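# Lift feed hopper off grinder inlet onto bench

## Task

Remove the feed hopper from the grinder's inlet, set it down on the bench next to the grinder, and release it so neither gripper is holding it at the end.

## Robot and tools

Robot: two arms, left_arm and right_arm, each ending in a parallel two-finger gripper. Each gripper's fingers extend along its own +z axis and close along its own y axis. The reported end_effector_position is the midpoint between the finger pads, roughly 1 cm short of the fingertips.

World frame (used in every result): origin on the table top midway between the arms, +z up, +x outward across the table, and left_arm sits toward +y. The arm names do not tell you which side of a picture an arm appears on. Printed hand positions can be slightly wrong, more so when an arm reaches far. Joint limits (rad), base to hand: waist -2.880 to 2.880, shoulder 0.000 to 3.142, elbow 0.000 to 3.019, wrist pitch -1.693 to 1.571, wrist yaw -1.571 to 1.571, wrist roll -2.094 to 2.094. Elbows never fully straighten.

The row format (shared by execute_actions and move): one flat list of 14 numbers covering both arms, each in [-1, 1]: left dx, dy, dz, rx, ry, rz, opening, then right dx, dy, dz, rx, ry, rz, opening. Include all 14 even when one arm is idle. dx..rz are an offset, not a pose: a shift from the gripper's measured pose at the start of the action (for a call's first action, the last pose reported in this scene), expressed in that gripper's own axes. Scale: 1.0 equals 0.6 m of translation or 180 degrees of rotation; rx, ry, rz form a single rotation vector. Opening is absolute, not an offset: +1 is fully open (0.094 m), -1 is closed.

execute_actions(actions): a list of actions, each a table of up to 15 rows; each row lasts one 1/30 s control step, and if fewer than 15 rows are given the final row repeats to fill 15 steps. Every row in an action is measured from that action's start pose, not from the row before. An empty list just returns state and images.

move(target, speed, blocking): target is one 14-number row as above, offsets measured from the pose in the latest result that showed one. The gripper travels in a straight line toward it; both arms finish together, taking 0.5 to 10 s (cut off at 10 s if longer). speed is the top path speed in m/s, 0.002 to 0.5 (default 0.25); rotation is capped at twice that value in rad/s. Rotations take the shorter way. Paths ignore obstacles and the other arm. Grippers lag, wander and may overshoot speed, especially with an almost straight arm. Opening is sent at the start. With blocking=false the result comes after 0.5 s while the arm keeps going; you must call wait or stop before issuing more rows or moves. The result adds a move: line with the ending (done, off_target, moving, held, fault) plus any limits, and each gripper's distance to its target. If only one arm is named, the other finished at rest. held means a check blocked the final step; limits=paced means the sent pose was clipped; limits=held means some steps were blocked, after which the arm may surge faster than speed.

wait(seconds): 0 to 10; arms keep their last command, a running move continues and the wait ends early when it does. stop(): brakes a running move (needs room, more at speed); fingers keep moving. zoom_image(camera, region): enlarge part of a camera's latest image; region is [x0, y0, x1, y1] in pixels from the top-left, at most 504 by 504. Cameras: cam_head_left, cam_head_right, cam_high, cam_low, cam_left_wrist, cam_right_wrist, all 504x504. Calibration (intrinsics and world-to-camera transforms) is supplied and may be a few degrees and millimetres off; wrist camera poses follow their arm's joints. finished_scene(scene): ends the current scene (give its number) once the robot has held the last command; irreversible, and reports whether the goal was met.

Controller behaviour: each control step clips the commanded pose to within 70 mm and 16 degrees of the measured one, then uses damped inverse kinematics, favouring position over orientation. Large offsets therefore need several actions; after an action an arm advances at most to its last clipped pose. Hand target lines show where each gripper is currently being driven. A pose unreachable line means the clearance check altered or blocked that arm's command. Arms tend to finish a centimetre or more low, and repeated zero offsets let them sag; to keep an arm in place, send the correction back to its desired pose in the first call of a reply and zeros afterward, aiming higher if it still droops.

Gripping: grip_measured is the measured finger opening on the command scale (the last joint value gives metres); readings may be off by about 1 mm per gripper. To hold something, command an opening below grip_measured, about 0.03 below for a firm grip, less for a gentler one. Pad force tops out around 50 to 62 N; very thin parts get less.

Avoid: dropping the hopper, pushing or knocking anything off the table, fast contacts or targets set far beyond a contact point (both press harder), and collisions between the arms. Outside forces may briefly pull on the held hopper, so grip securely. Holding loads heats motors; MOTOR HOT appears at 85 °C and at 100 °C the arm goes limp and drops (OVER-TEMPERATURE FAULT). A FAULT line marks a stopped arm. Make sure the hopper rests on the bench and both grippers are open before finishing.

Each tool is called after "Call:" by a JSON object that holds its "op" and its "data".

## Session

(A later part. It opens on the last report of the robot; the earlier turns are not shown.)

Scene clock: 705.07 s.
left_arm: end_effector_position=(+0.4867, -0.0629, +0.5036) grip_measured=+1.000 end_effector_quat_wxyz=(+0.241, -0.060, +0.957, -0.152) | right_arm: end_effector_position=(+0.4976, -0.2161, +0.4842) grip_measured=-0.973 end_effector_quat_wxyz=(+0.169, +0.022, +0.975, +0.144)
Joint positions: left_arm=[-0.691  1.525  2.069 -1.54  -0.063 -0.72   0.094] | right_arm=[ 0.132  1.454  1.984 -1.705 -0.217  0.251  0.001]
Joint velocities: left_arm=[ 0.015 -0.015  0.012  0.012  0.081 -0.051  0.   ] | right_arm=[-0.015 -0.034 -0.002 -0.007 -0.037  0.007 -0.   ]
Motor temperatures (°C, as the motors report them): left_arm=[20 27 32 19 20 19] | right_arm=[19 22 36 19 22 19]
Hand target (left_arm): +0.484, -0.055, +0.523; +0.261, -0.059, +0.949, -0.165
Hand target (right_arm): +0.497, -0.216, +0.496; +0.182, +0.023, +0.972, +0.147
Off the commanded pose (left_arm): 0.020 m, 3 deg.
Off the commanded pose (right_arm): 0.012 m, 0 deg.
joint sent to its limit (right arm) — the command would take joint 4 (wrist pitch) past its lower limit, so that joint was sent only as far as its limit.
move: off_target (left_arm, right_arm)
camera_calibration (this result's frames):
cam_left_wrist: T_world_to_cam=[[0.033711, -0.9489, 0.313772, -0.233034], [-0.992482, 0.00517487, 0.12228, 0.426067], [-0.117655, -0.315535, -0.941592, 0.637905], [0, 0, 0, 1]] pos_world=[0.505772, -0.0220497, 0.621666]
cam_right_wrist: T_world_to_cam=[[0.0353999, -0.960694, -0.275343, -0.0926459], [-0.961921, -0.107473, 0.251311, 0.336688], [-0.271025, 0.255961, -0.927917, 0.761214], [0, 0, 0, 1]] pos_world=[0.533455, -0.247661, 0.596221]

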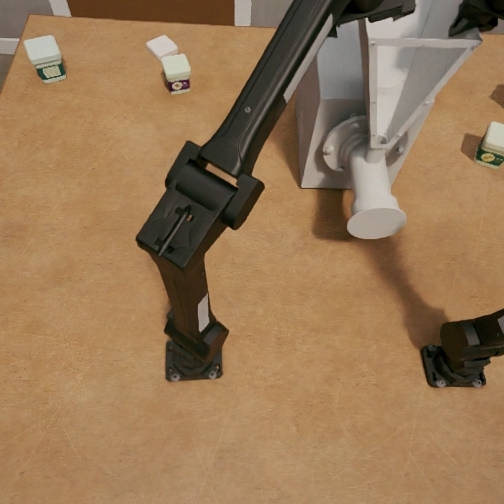

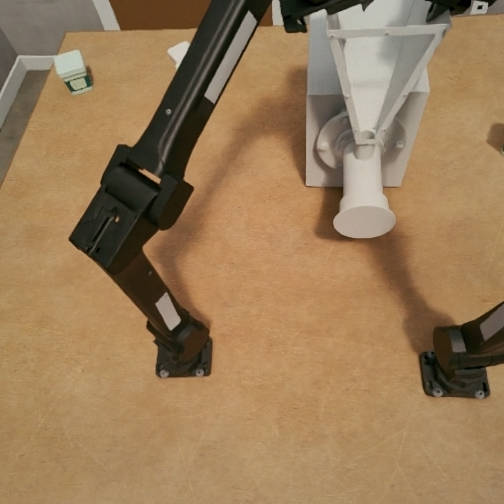

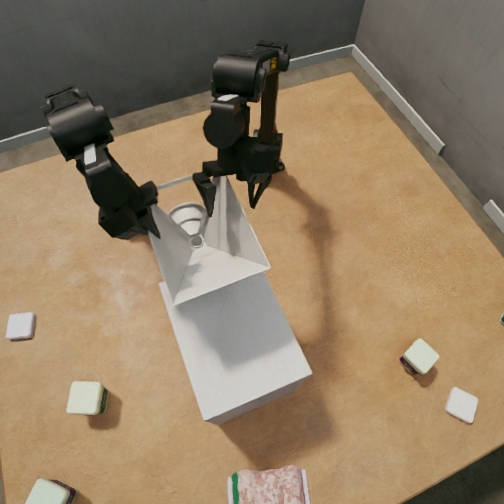

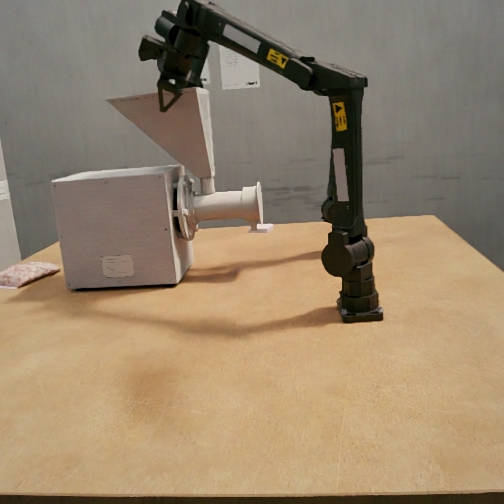

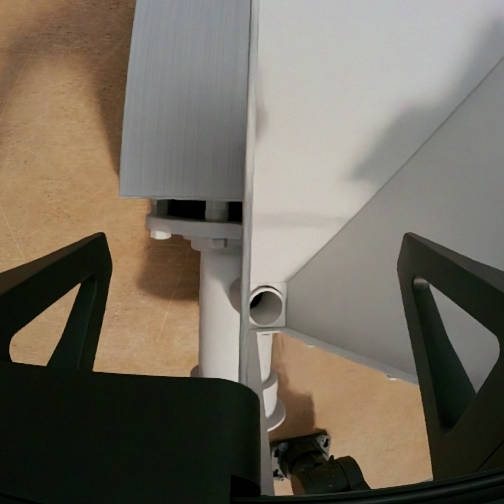

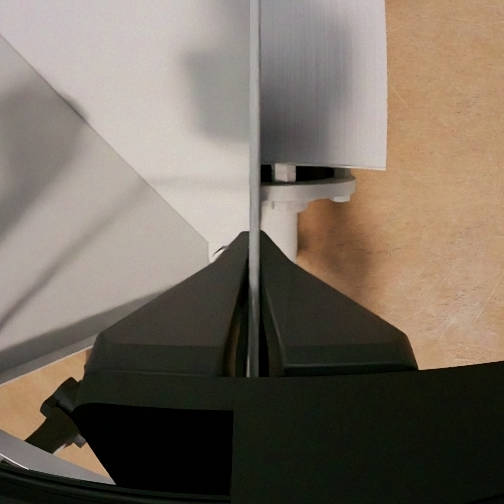

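Call:
{"op": "execute_actions", "data": {"actions": [[[-0.012, -0.008, -0.02, 0, 0, 0, 0.2, -0.0065, 0.0058, -0.018, 0, 0, 0, -1]], [[0, 0, 0, 0, 0, 0, -0.5, 0, 0, 0, 0, 0, 0, -1]], [[0, 0, 0, 0, 0, 0, -0.5, 0, 0, 0, 0, 0, 0, -1]]]}}

Call:
{"op": "zoom_image", "data": {"camera": "cam_low", "region": [90, 0, 290, 200]}}

Scene clock: 718.77 s.
left_arm: end_effector_position=(+0.4860, -0.0625, +0.4932) grip_measured=-0.497 end_effector_quat_wxyz=(+0.222, -0.059, +0.964, -0.137) | right_arm: end_effector_position=(+0.4976, -0.2161, +0.4842) grip_measured=-0.973 end_effector_quat_wxyz=(+0.169, +0.022, +0.975, +0.144)
Joint positions: left_arm=[-0.691  1.546  2.081 -1.581 -0.063 -0.72   0.024] | right_arm=[ 0.132  1.454  1.984 -1.705 -0.217  0.251  0.001]
Joint velocities: left_arm=[-0.005 -0.005  0.007  0.002 -0.007  0.022  0.001] | right_arm=[ 0.005  0.015  0.002 -0.007  0.022  0.022  0.   ]
Motor temperatures (°C, as the motors report them): left_arm=[20 27 31 19 20 19] | right_arm=[19 22 36 19 22 19]
Hand target (left_arm): +0.486, -0.063, +0.494; +0.223, -0.059, +0.963, -0.137
Hand target (right_arm): +0.498, -0.216, +0.484; +0.169, +0.022, +0.975, +0.144
Off the commanded pose (left_arm): 0.001 m, 0 deg.
Off the commanded pose (right_arm): 0.000 m, 0 deg.
camera_calibration (this result's frames):
cam_left_wrist: T_world_to_cam=[[0.0459358, -0.957517, 0.284694, -0.221472], [-0.986659, 0.00106999, 0.162798, 0.403659], [-0.156186, -0.288374, -0.944694, 0.650113], [0, 0, 0, 1]] pos_world=[0.509986, -0.0250198, 0.611495]
cam_right_wrist: T_world_to_cam=[[0.0353999, -0.960694, -0.275343, -0.0926459], [-0.961921, -0.107473, 0.251311, 0.336688], [-0.271025, 0.255961, -0.927917, 0.761214], [0, 0, 0, 1]] pos_world=[0.533455, -0.247661, 0.596221]

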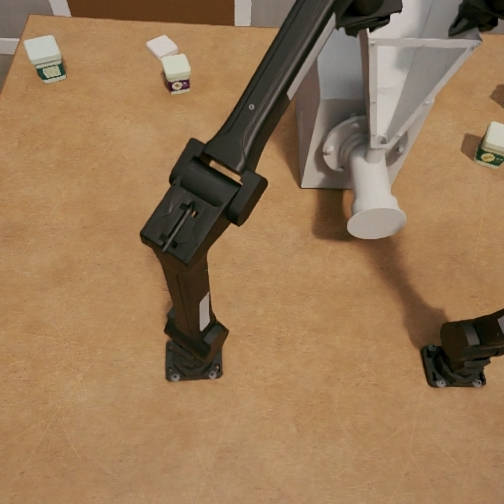

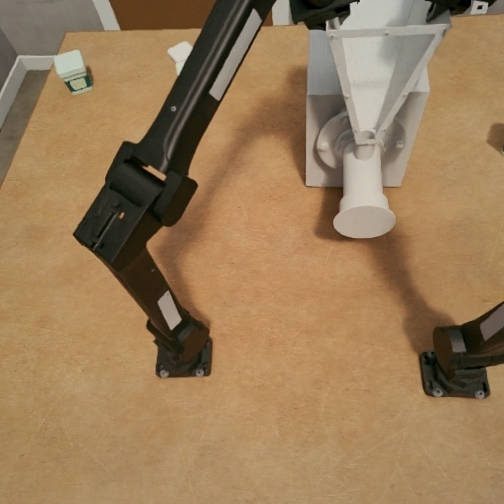

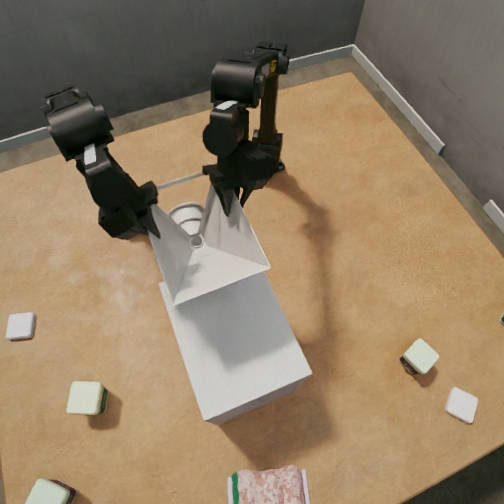

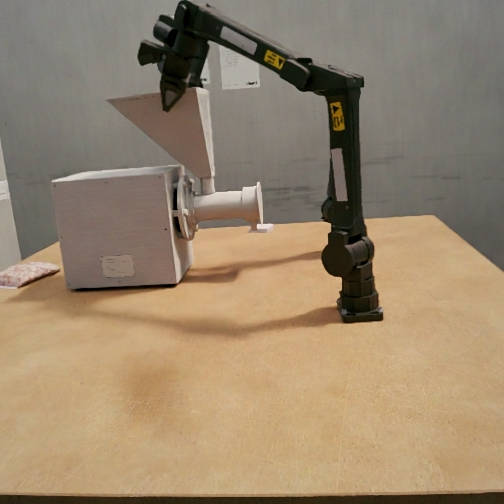

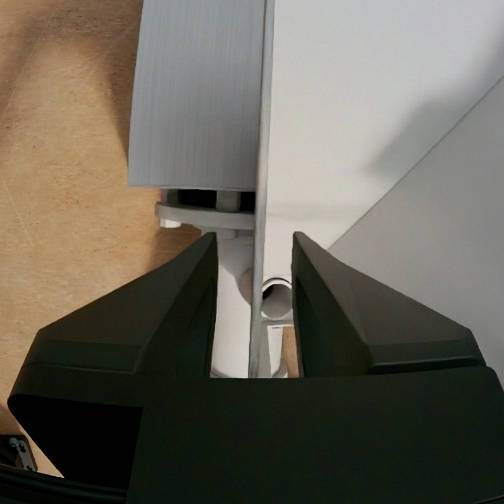

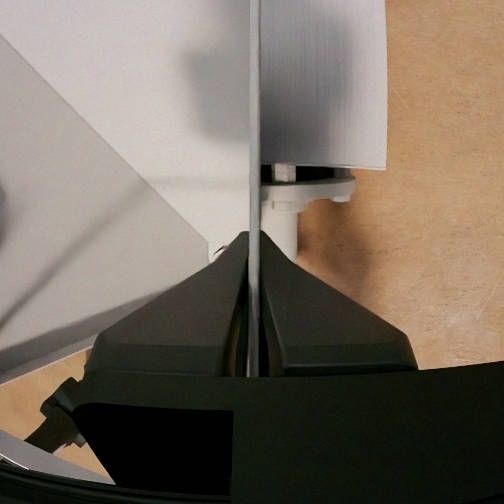

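Region (90, 0, 290, 200) of cam_low's 504x504 image, scaled by 2.520, with more detail than that image has.

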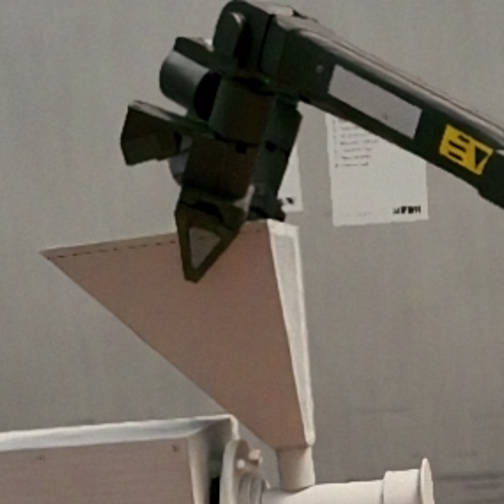

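Call:
{"op": "execute_actions", "data": {"actions": [[[-0.012, -0.008, -0.022, 0, 0, 0, -0.85, -0.0065, 0.0058, -0.018, 0, 0, 0, -1]], [[0, 0, 0, 0, 0, 0, -1, 0, 0, 0, 0, 0, 0, -1]], [[0, 0, 0, 0, 0, 0, -1, 0, 0, 0, 0, 0, 0, -1]]]}}

Scene clock: 727.93 s.
left_arm: end_effector_position=(+0.4837, -0.0637, +0.4919) grip_measured=-0.972 end_effector_quat_wxyz=(+0.209, -0.050, +0.968, -0.131) | right_arm: end_effector_position=(+0.4980, -0.2159, +0.4844) grip_measured=-0.973 end_effector_quat_wxyz=(+0.170, +0.020, +0.975, +0.144)
Joint positions: left_arm=[-0.692  1.564  2.11  -1.621 -0.05  -0.704  0.001] | right_arm=[ 0.132  1.454  1.984 -1.703 -0.217  0.249  0.001]
Joint velocities: left_arm=[-0.005 -0.024 -0.012 -0.002 -0.037 -0.007 -0.001] | right_arm=[-0.005 -0.005  0.002 -0.007  0.081 -0.022 -0.   ]
Motor temperatures (°C, as the motors report them): left_arm=[20 27 30 19 20 19] | right_arm=[19 22 35 19 22 19]
Hand target (left_arm): +0.484, -0.063, +0.492; +0.209, -0.051, +0.968, -0.130
Hand target (right_arm): +0.498, -0.216, +0.484; +0.170, +0.021, +0.975, +0.144
Off the commanded pose (left_arm): 0.000 m, 0 deg.
Off the commanded pose (right_arm): 0.000 m, 0 deg.
camera_calibration (this result's frames):
cam_left_wrist: T_world_to_cam=[[0.0338881, -0.962334, 0.269748, -0.209284], [-0.98183, 0.018367, 0.188871, 0.38749], [-0.186712, -0.271247, -0.944226, 0.66375], [0, 0, 0, 1]] pos_world=[0.511471, -0.0284776, 0.609999]
cam_right_wrist: T_world_to_cam=[[0.0378381, -0.960622, -0.27527, -0.0937154], [-0.962306, -0.109271, 0.249051, 0.337941], [-0.269323, 0.25547, -0.928547, 0.760819], [0, 0, 0, 1]] pos_world=[0.533655, -0.247464, 0.596495]

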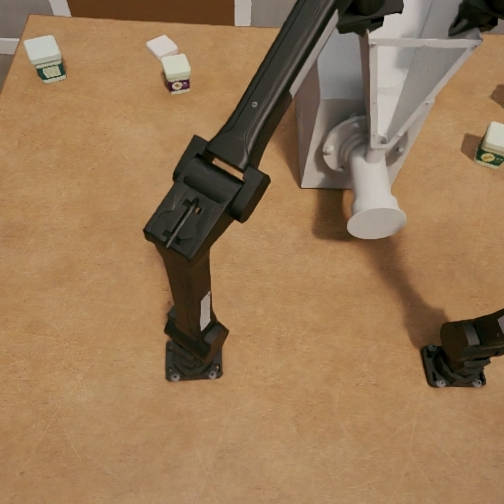

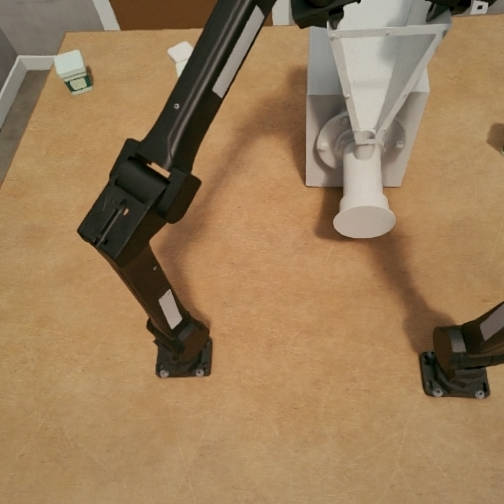

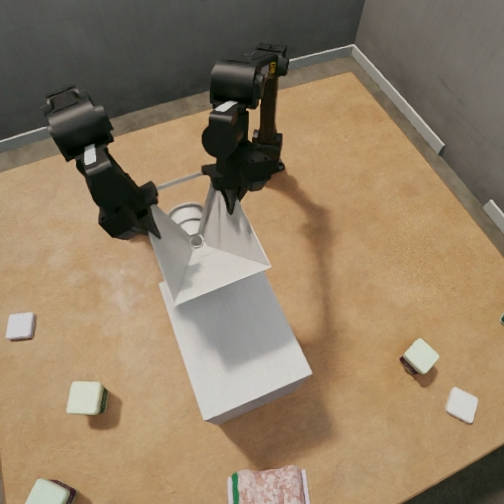

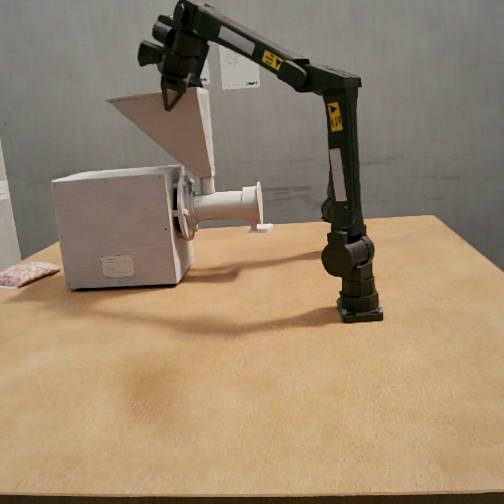

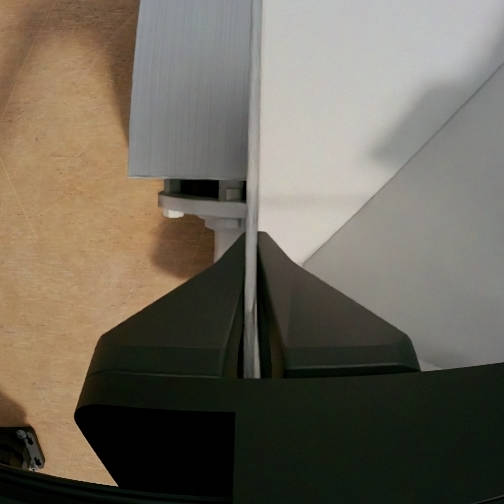

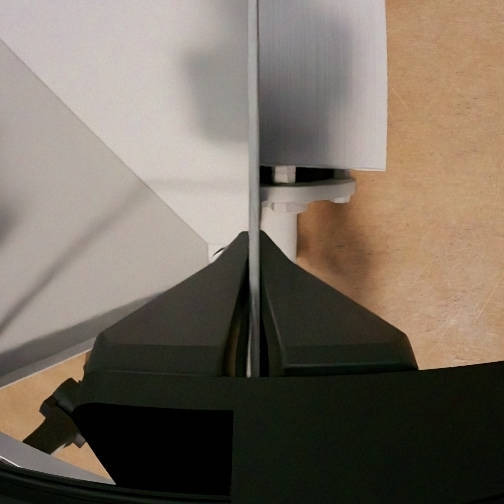

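Call:
{"op": "execute_actions", "data": {"actions": []}}

Scene clock: 744.33 s.
left_arm: end_effector_position=(+0.4837, -0.0637, +0.4919) grip_measured=-0.972 end_effector_quat_wxyz=(+0.209, -0.050, +0.968, -0.131) | right_arm: end_effector_position=(+0.4980, -0.2159, +0.4844) grip_measured=-0.973 end_effector_quat_wxyz=(+0.170, +0.020, +0.975, +0.144)
Joint positions: left_arm=[-0.692  1.564  2.11  -1.621 -0.05  -0.704  0.001] | right_arm=[ 0.132  1.454  1.984 -1.703 -0.217  0.249  0.001]
Joint velocities: left_arm=[-0.005  0.005 -0.012 -0.012  0.095  0.007 -0.001] | right_arm=[-0.005  0.005 -0.017 -0.007 -0.022 -0.051 -0.001]
Motor temperatures (°C, as the motors report them): left_arm=[20 27 30 19 19 19] | right_arm=[19 22 35 19 21 19]
Hand target (left_arm): +0.484, -0.063, +0.492; +0.209, -0.051, +0.968, -0.130
Hand target (right_arm): +0.498, -0.216, +0.484; +0.170, +0.021, +0.975, +0.144
Off the commanded pose (left_arm): 0.000 m, 0 deg.
Off the commanded pose (right_arm): 0.000 m, 0 deg.
camera_calibration (this result's frames):
cam_left_wrist: T_world_to_cam=[[0.0338881, -0.962334, 0.269748, -0.209284], [-0.98183, 0.018367, 0.188871, 0.38749], [-0.186712, -0.271247, -0.944226, 0.66375], [0, 0, 0, 1]] pos_world=[0.511471, -0.0284776, 0.609999]
cam_right_wrist: T_world_to_cam=[[0.0378381, -0.960622, -0.27527, -0.0937154], [-0.962306, -0.109271, 0.249051, 0.337941], [-0.269323, 0.25547, -0.928547, 0.760819], [0, 0, 0, 1]] pos_world=[0.533655, -0.247464, 0.596495]

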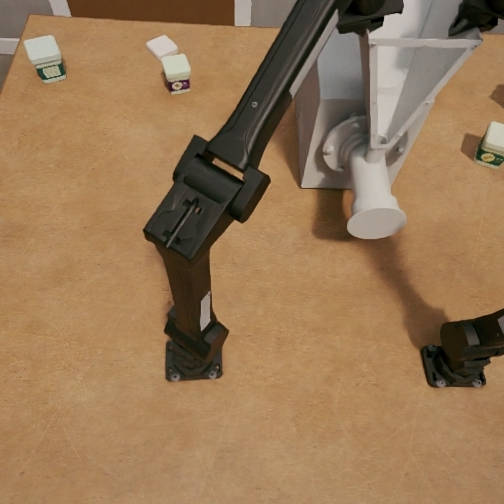

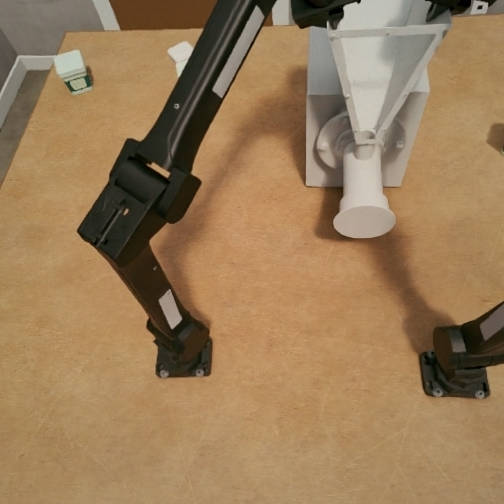

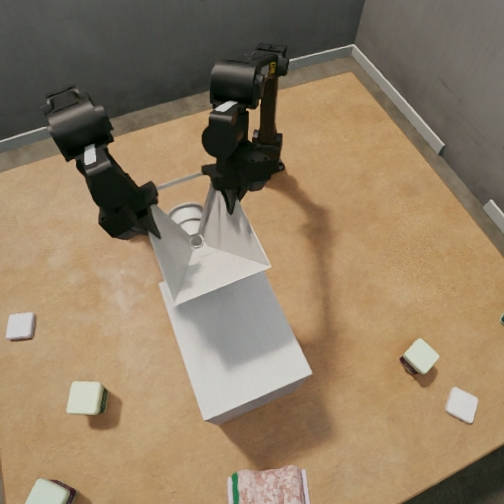

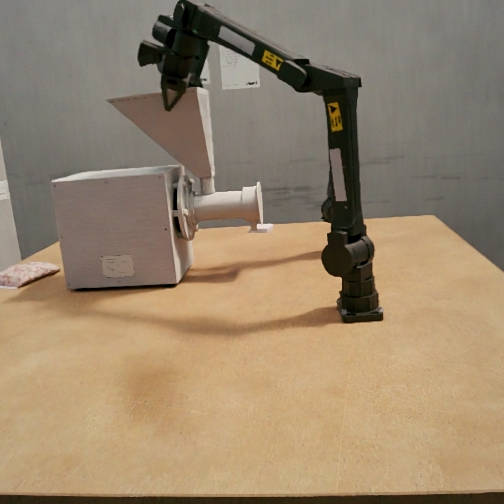

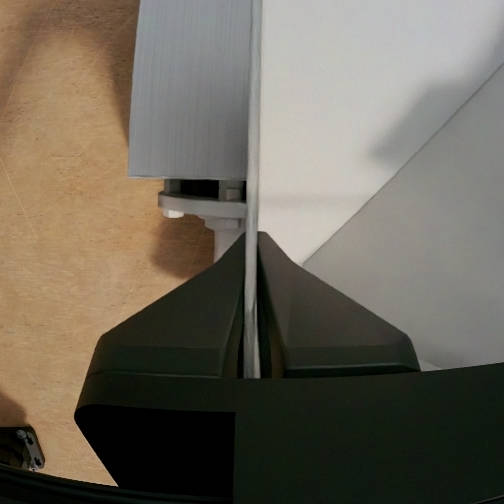

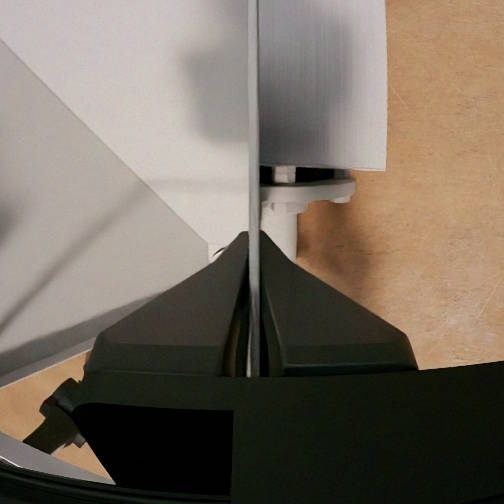

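Call:
{"op": "zoom_image", "data": {"camera": "cam_low", "region": [150, 140, 290, 250]}}

Call:
{"op": "zoom_image", "data": {"camera": "cam_high", "region": [130, 170, 290, 310]}}

Call:
{"op": "zoom_image", "data": {"camera": "cam_head_left", "region": [290, 20, 470, 220]}}

Region (150, 140, 290, 250) of cam_low's 504x504 image, scaled by 3.600, with more detail than that image has; it fills the top 396 rows of this view, and the rest is white.

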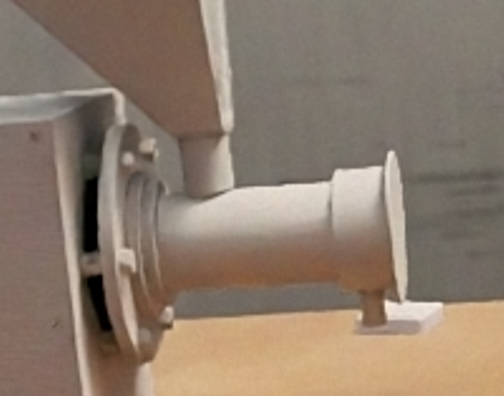

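Region (130, 170, 290, 310) of cam_high's 504x504 image, scaled by 3.150, with more detail than that image has; it fills the top 441 rows of this view, and the rest is white.

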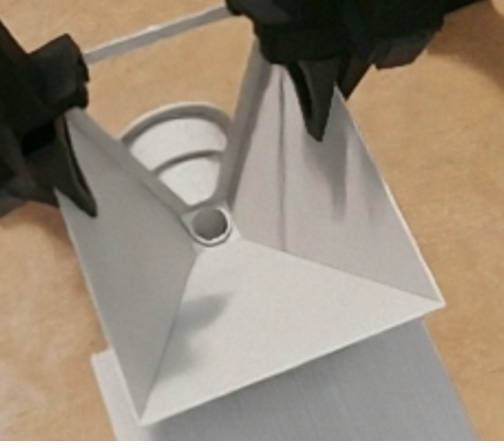

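Region (290, 20, 470, 220) of cam_head_left's 504x504 image, scaled by 2.520, with more detail than that image has; it fills the left 454 columns of this view, and the rest is white.

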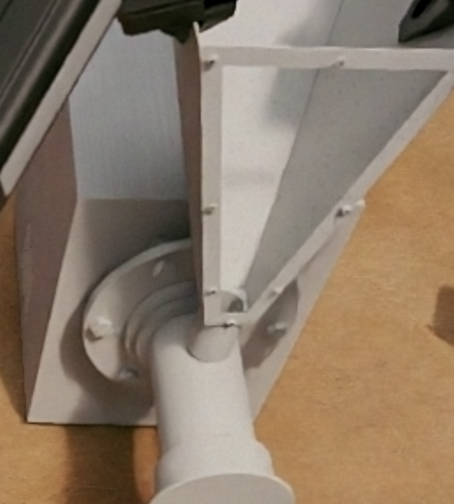

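Call:
{"op": "move", "data": {"target": [-0.0326, -0.0229, -0.0733, 0, 0, 0, -1, -0.0271, 0.0240, -0.0752, 0, 0, 0, -1], "speed": 0.03}}

Scene clock: 763.67 s.
left_arm: end_effector_position=(+0.4832, -0.0655, +0.4943) grip_measured=-0.970 end_effector_quat_wxyz=(+0.190, -0.039, +0.974, -0.120) | right_arm: end_effector_position=(+0.4975, -0.2179, +0.4848) grip_measured=-0.973 end_effector_quat_wxyz=(+0.170, +0.028, +0.975, +0.144)
Joint positions: left_arm=[-0.692  1.609  2.188 -1.697 -0.04  -0.685  0.001] | right_arm=[ 0.129  1.453  1.984 -1.705 -0.214  0.26   0.001]
Joint velocities: left_arm=[ 0.005  0.005  0.012 -0.007  0.007 -0.022 -0.001] | right_arm=[-0.005  0.005 -0.007 -0.007 -0.007 -0.037  0.   ]
Motor temperatures (°C, as the motors report them): left_arm=[20 26 30 19 19 19] | right_arm=[19 23 35 19 21 19]
Hand target (left_arm): +0.480, -0.062, +0.539; +0.230, -0.049, +0.961, -0.148
Hand target (right_arm): +0.494, -0.217, +0.532; +0.220, +0.025, +0.962, +0.157
Off the commanded pose (left_arm): 0.048 m, 3 deg.
Off the commanded pose (right_arm): 0.050 m, 1 deg.
joint sent to its limit (left arm) — the command would take joint 4 (wrist pitch) past its lower limit, so that joint was sent only as far as its limit.
joint sent to its limit (right arm) — the command would take joint 4 (wrist pitch) past its lower limit, so that joint was sent only as far as its limit.
move: off_target (left_arm, right_arm)
camera_calibration (this result's frames):
cam_left_wrist: T_world_to_cam=[[0.0219979, -0.969462, 0.244255, -0.19379], [-0.973708, 0.0346328, 0.225153, 0.365754], [-0.226736, -0.242785, -0.94321, 0.686215], [0, 0, 0, 1]] pos_world=[0.51599, -0.0339363, 0.612229]
cam_right_wrist: T_world_to_cam=[[0.0235158, -0.960707, -0.276567, -0.0877533], [-0.963, -0.0960603, 0.251802, 0.339026], [-0.268475, 0.260413, -0.927419, 0.761681], [0, 0, 0, 1]] pos_world=[0.533038, -0.25009, 0.596761]

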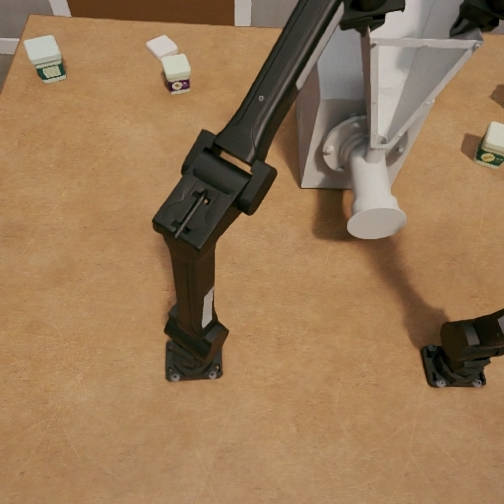

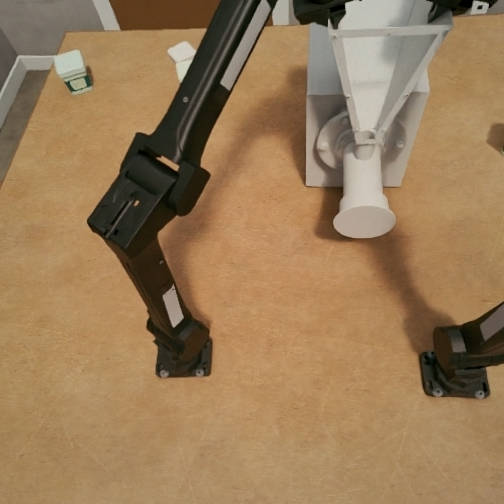

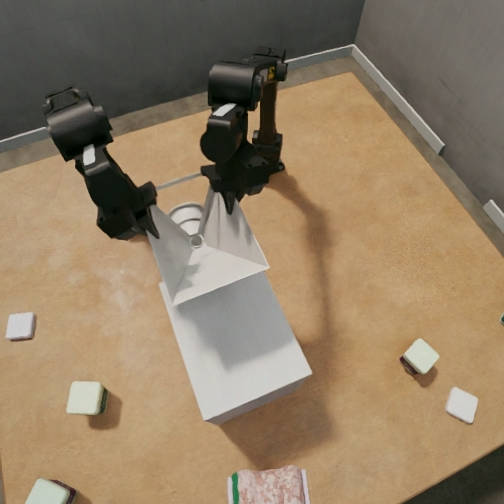

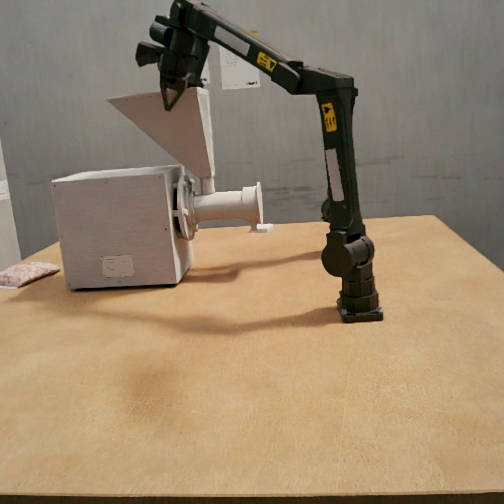

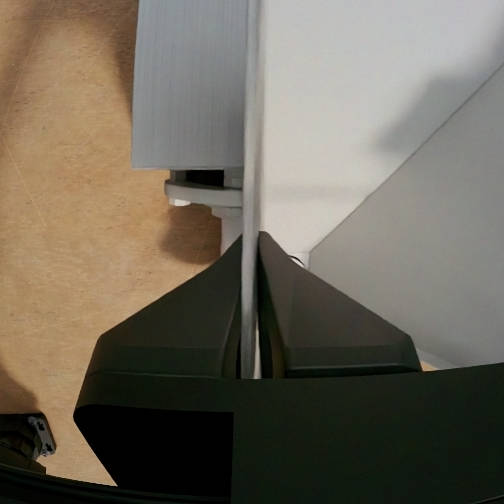

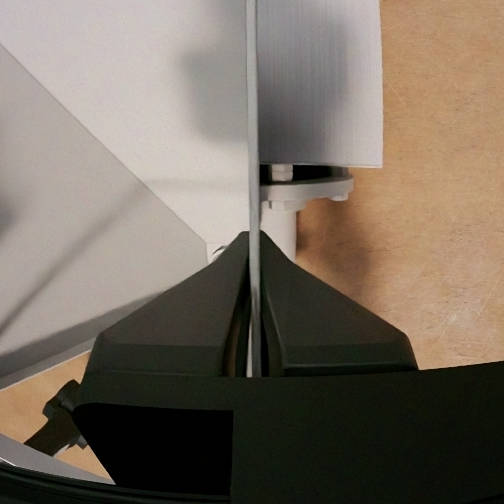

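Call:
{"op": "move", "data": {"target": [-0.0421, -0.0290, -0.1051, 0, 0, 0, -1, -0.0377, 0.0339, -0.1054, 0, 0, 0, -1], "speed": 0.04}}

Scene clock: 836.87 s.
left_arm: end_effector_position=(+0.4831, -0.0663, +0.4955) grip_measured=-0.970 end_effector_quat_wxyz=(+0.188, -0.036, +0.974, -0.122) | right_arm: end_effector_position=(+0.4970, -0.2188, +0.4853) grip_measured=-0.973 end_effector_quat_wxyz=(+0.170, +0.032, +0.974, +0.143)
Joint positions: left_arm=[-0.691  1.614  2.199 -1.705 -0.032 -0.681  0.001] | right_arm=[ 0.128  1.451  1.983 -1.705 -0.213  0.267  0.001]
Joint velocities: left_arm=[ 0.005 -0.015  0.007 -0.037 -0.066  0.007 -0.   ] | right_arm=[-0.005 -0.015 -0.017  0.002  0.051 -0.081  0.001]
Motor temperatures (°C, as the motors report them): left_arm=[20 26 37 19 20 19] | right_arm=[19 23 44 19 20 19]
Hand target (left_arm): +0.476, -0.061, +0.560; +0.246, -0.037, +0.955, -0.163
Hand target (right_arm): +0.489, -0.219, +0.550; +0.240, +0.033, +0.957, +0.161
Off the commanded pose (left_arm): 0.069 m, 0 deg.
Off the commanded pose (right_arm): 0.070 m, 0 deg.
joint sent to its limit (left arm) — the command would take joint 4 (wrist pitch) past its lower limit, so that joint was sent only as far as its limit.
joint sent to its limit (right arm) — the command would take joint 4 (wrist pitch) past its lower limit, so that joint was sent only as far as its limit.
move: off_target (left_arm, right_arm)
camera_calibration (this result's frames):
cam_left_wrist: T_world_to_cam=[[0.0174618, -0.968925, 0.246736, -0.193795], [-0.972493, 0.0408703, 0.229321, 0.363243], [-0.232279, -0.243954, -0.941559, 0.688877], [0, 0, 0, 1]] pos_world=[0.516647, -0.0345649, 0.613136]
cam_right_wrist: T_world_to_cam=[[0.0154093, -0.960519, -0.277787, -0.0837956], [-0.963611, -0.0884148, 0.252264, 0.34009], [-0.266865, 0.263791, -0.926929, 0.761919], [0, 0, 0, 1]] pos_world=[0.532335, -0.251406, 0.597175]

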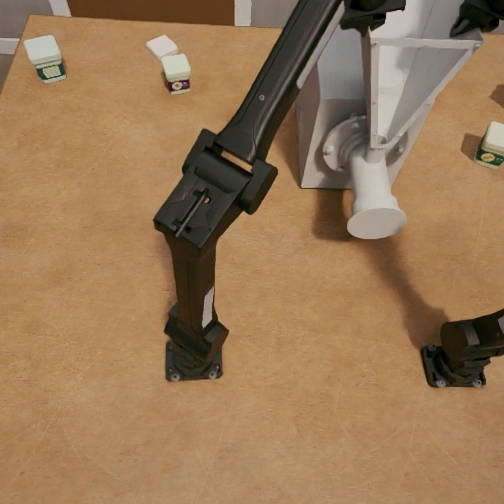

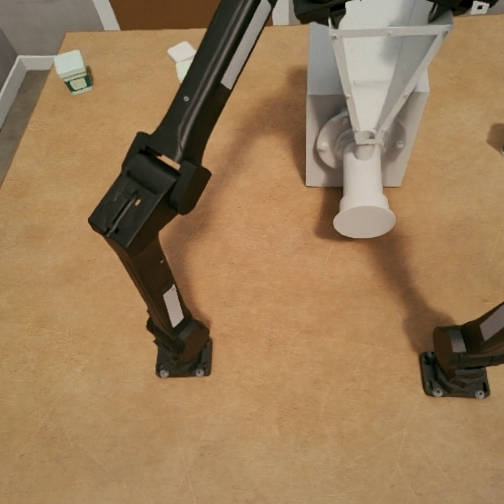

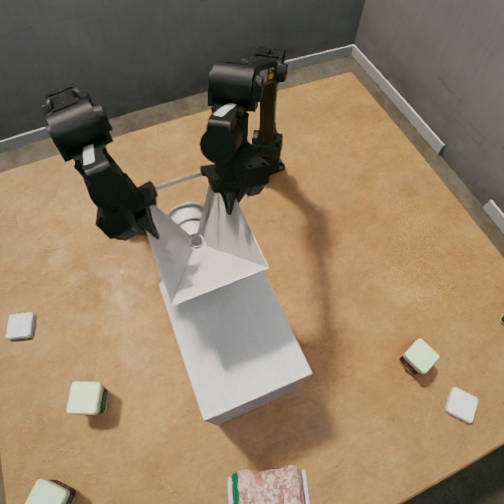

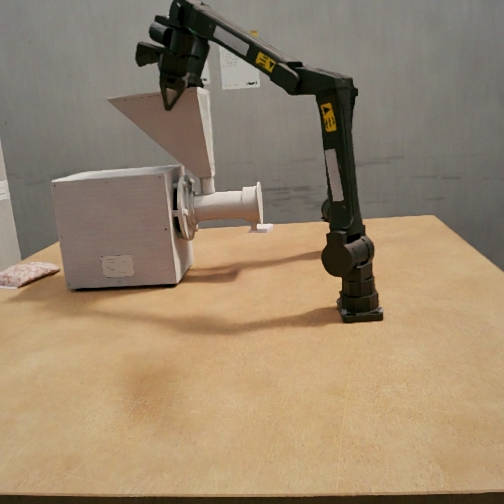

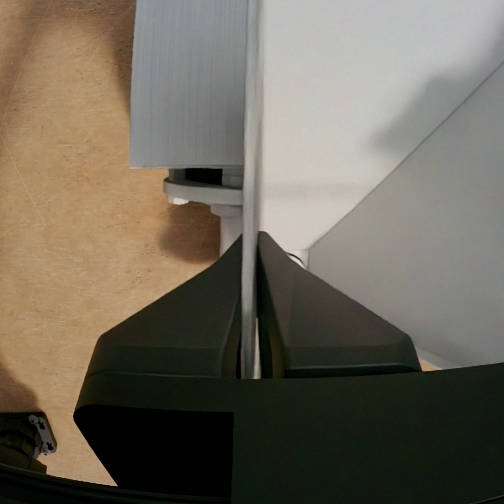

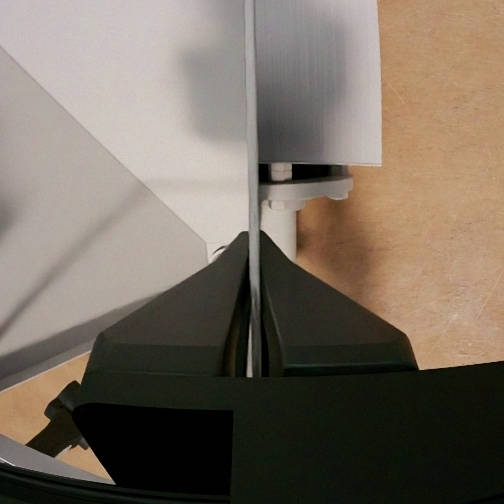

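Call:
{"op": "execute_actions", "data": {"actions": [[[0,0,0,0,0,0,-1,0,0,0,0,0,0,1]],[[0,0,0,0,0,0,-1,0,0,0,0,0,0,1]]]}}

Scene clock: 905.47 s.
left_arm: end_effector_position=(+0.4832, -0.0680, +0.4936) grip_measured=-0.972 end_effector_quat_wxyz=(+0.185, -0.034, +0.974, -0.124) | right_arm: end_effector_position=(+0.4968, -0.2189, +0.4843) grip_measured=+1.000 end_effector_quat_wxyz=(+0.169, +0.032, +0.975, +0.143)
Joint positions: left_arm=[-0.691  1.614  2.194 -1.701 -0.024 -0.677  0.001] | right_arm=[ 0.128  1.451  1.98  -1.705 -0.213  0.267  0.094]
Joint velocities: left_arm=[-0.005  0.005 -0.007  0.002  0.007  0.007 -0.   ] | right_arm=[-0.015 -0.005  0.002  0.002  0.007 -0.037  0.   ]
Motor temperatures (°C, as the motors report them): left_arm=[20 26 43 19 20 19] | right_arm=[19 23 51 19 20 19]
Hand target (left_arm): +0.483, -0.068, +0.494; +0.185, -0.034, +0.974, -0.124
Hand target (right_arm): +0.497, -0.219, +0.484; +0.169, +0.032, +0.975, +0.143
Off the commanded pose (left_arm): 0.000 m, 0 deg.
Off the commanded pose (right_arm): 0.000 m, 0 deg.
camera_calibration (this result's frames):
cam_left_wrist: T_world_to_cam=[[0.0125202, -0.967998, 0.250647, -0.194472], [-0.971199, 0.0478759, 0.23341, 0.361628], [-0.23794, -0.24635, -0.939519, 0.688252], [0, 0, 0, 1]] pos_world=[0.51741, -0.0360111, 0.610963]
cam_right_wrist: T_world_to_cam=[[0.0146559, -0.960718, -0.277138, -0.0841386], [-0.963065, -0.088093, 0.25445, 0.338878], [-0.268869, 0.263173, -0.926525, 0.761655], [0, 0, 0, 1]] pos_world=[0.53238, -0.251428, 0.596147]

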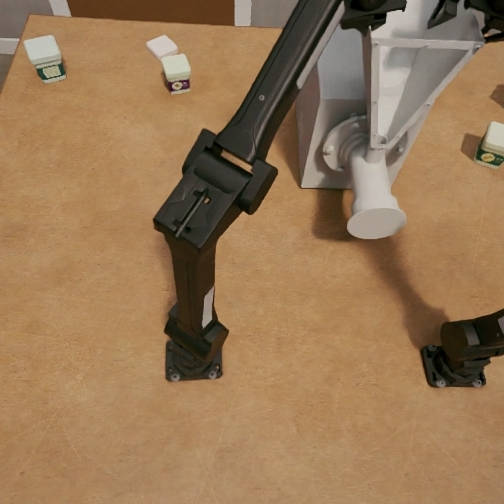

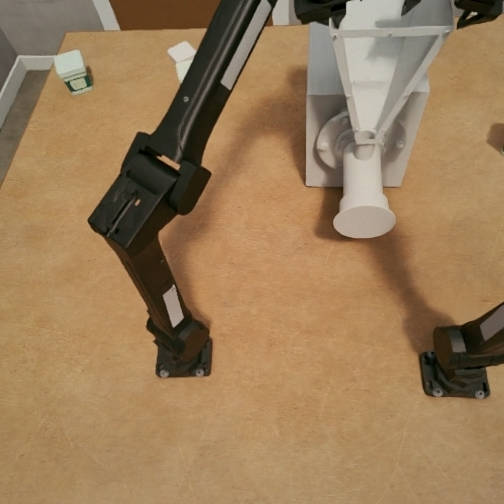

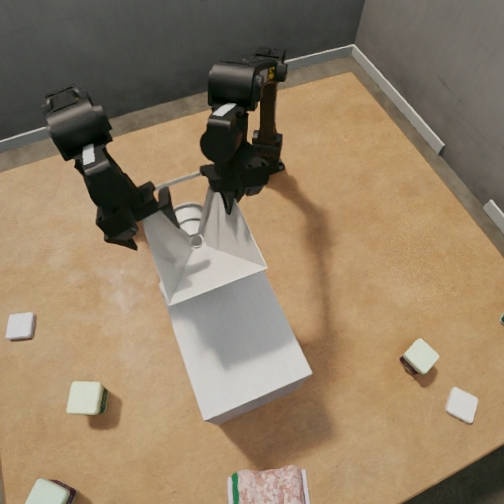

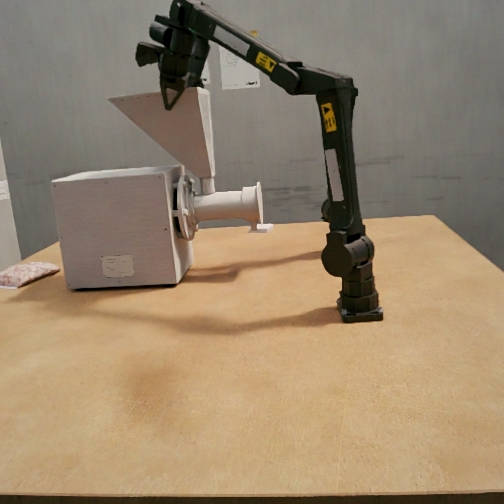

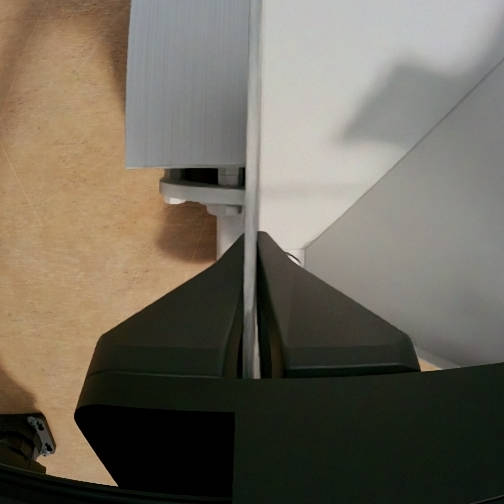

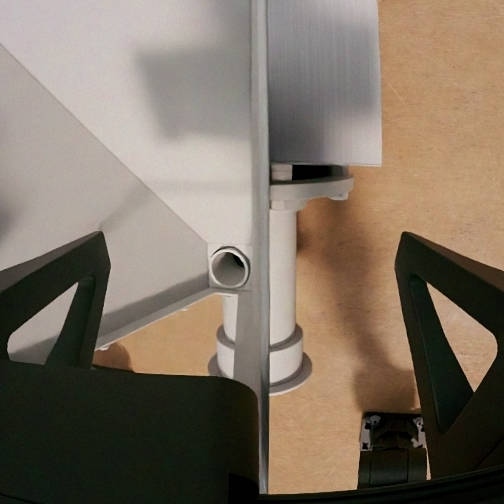

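Call:
{"op": "move", "data": {"target": [0,0,0,0,0,0,-1, 0,0,-0.14,0,0,0,1], "speed": 0.1}}

Scene clock: 955.17 s.
left_arm: end_effector_position=(+0.4832, -0.0680, +0.4936) grip_measured=-0.972 end_effector_quat_wxyz=(+0.185, -0.034, +0.974, -0.124) | right_arm: end_effector_position=(+0.4679, -0.2369, +0.5398) grip_measured=+1.000 end_effector_quat_wxyz=(+0.231, +0.040, +0.959, +0.160)
Joint positions: left_arm=[-0.691  1.614  2.194 -1.701 -0.024 -0.677  0.001] | right_arm=[ 0.09   1.366  2.024 -1.705 -0.233  0.267  0.094]
Joint velocities: left_arm=[-0.005 -0.005 -0.017  0.017 -0.037 -0.051 -0.   ] | right_arm=[-0.005  0.015 -0.002 -0.012 -0.007 -0.022  0.   ]
Motor temperatures (°C, as the motors report them): left_arm=[20 26 33 19 19 19] | right_arm=[19 23 40 19 20 19]
Hand target (left_arm): +0.483, -0.068, +0.494; +0.185, -0.034, +0.974, -0.124
Hand target (right_arm): +0.467, -0.241, +0.558; +0.252, +0.040, +0.953, +0.162
Off the commanded pose (left_arm): 0.000 m, 0 deg.
Off the commanded pose (right_arm): 0.021 m, 8 deg.
joint sent to its limit (right arm) — the command would take joint 4 (wrist pitch) past its lower limit, so that joint was sent only as far as its limit.
move: off_target (right_arm)
camera_calibration (this result's frames):
cam_left_wrist: T_world_to_cam=[[0.0125202, -0.967998, 0.250647, -0.194472], [-0.971199, 0.0478759, 0.23341, 0.361628], [-0.23794, -0.24635, -0.939519, 0.688252], [0, 0, 0, 1]] pos_world=[0.51741, -0.0360111, 0.610963]
cam_right_wrist: T_world_to_cam=[[0.0233077, -0.950761, -0.309047, -0.0701029], [-0.989271, -0.0665293, 0.130064, 0.379878], [-0.14422, 0.302699, -0.942111, 0.769458], [0, 0, 0, 1]] pos_world=[0.488408, -0.274293, 0.653841]

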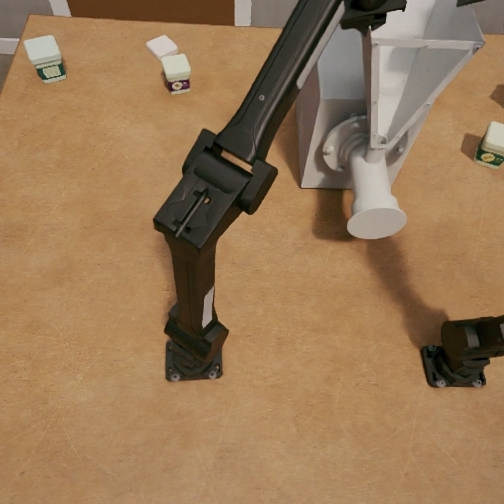

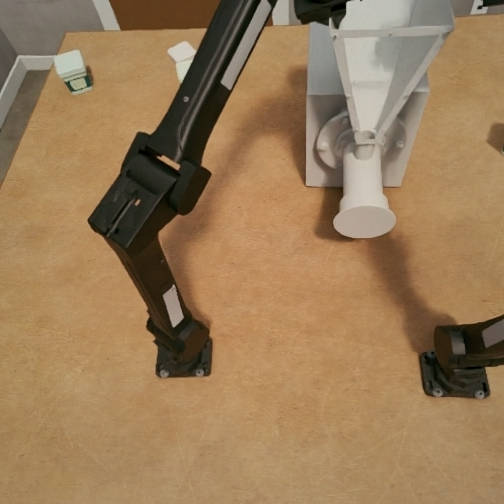

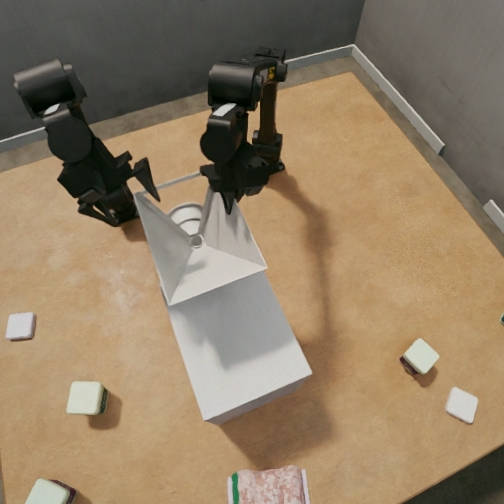

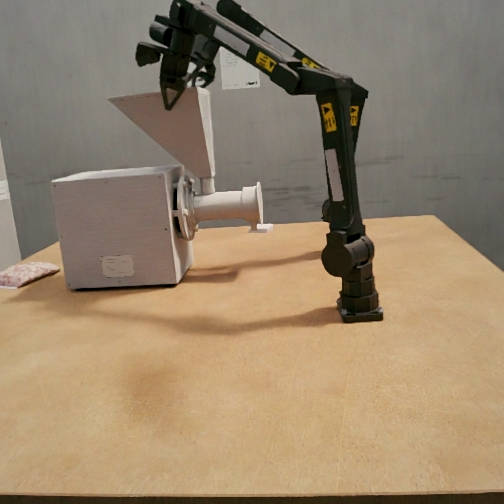

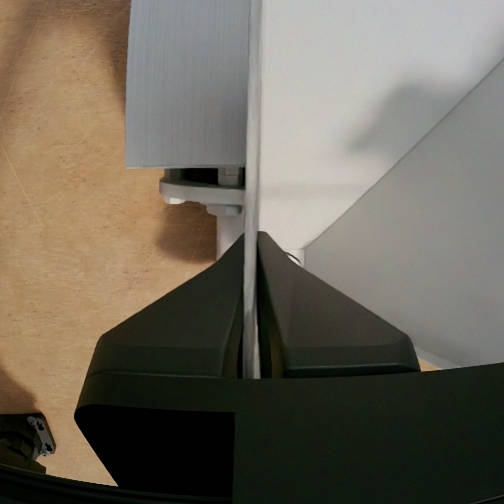

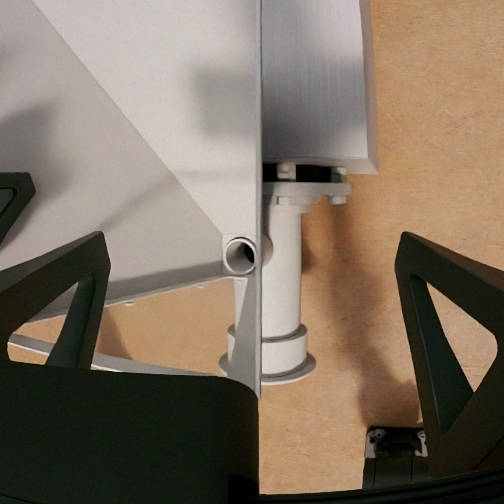

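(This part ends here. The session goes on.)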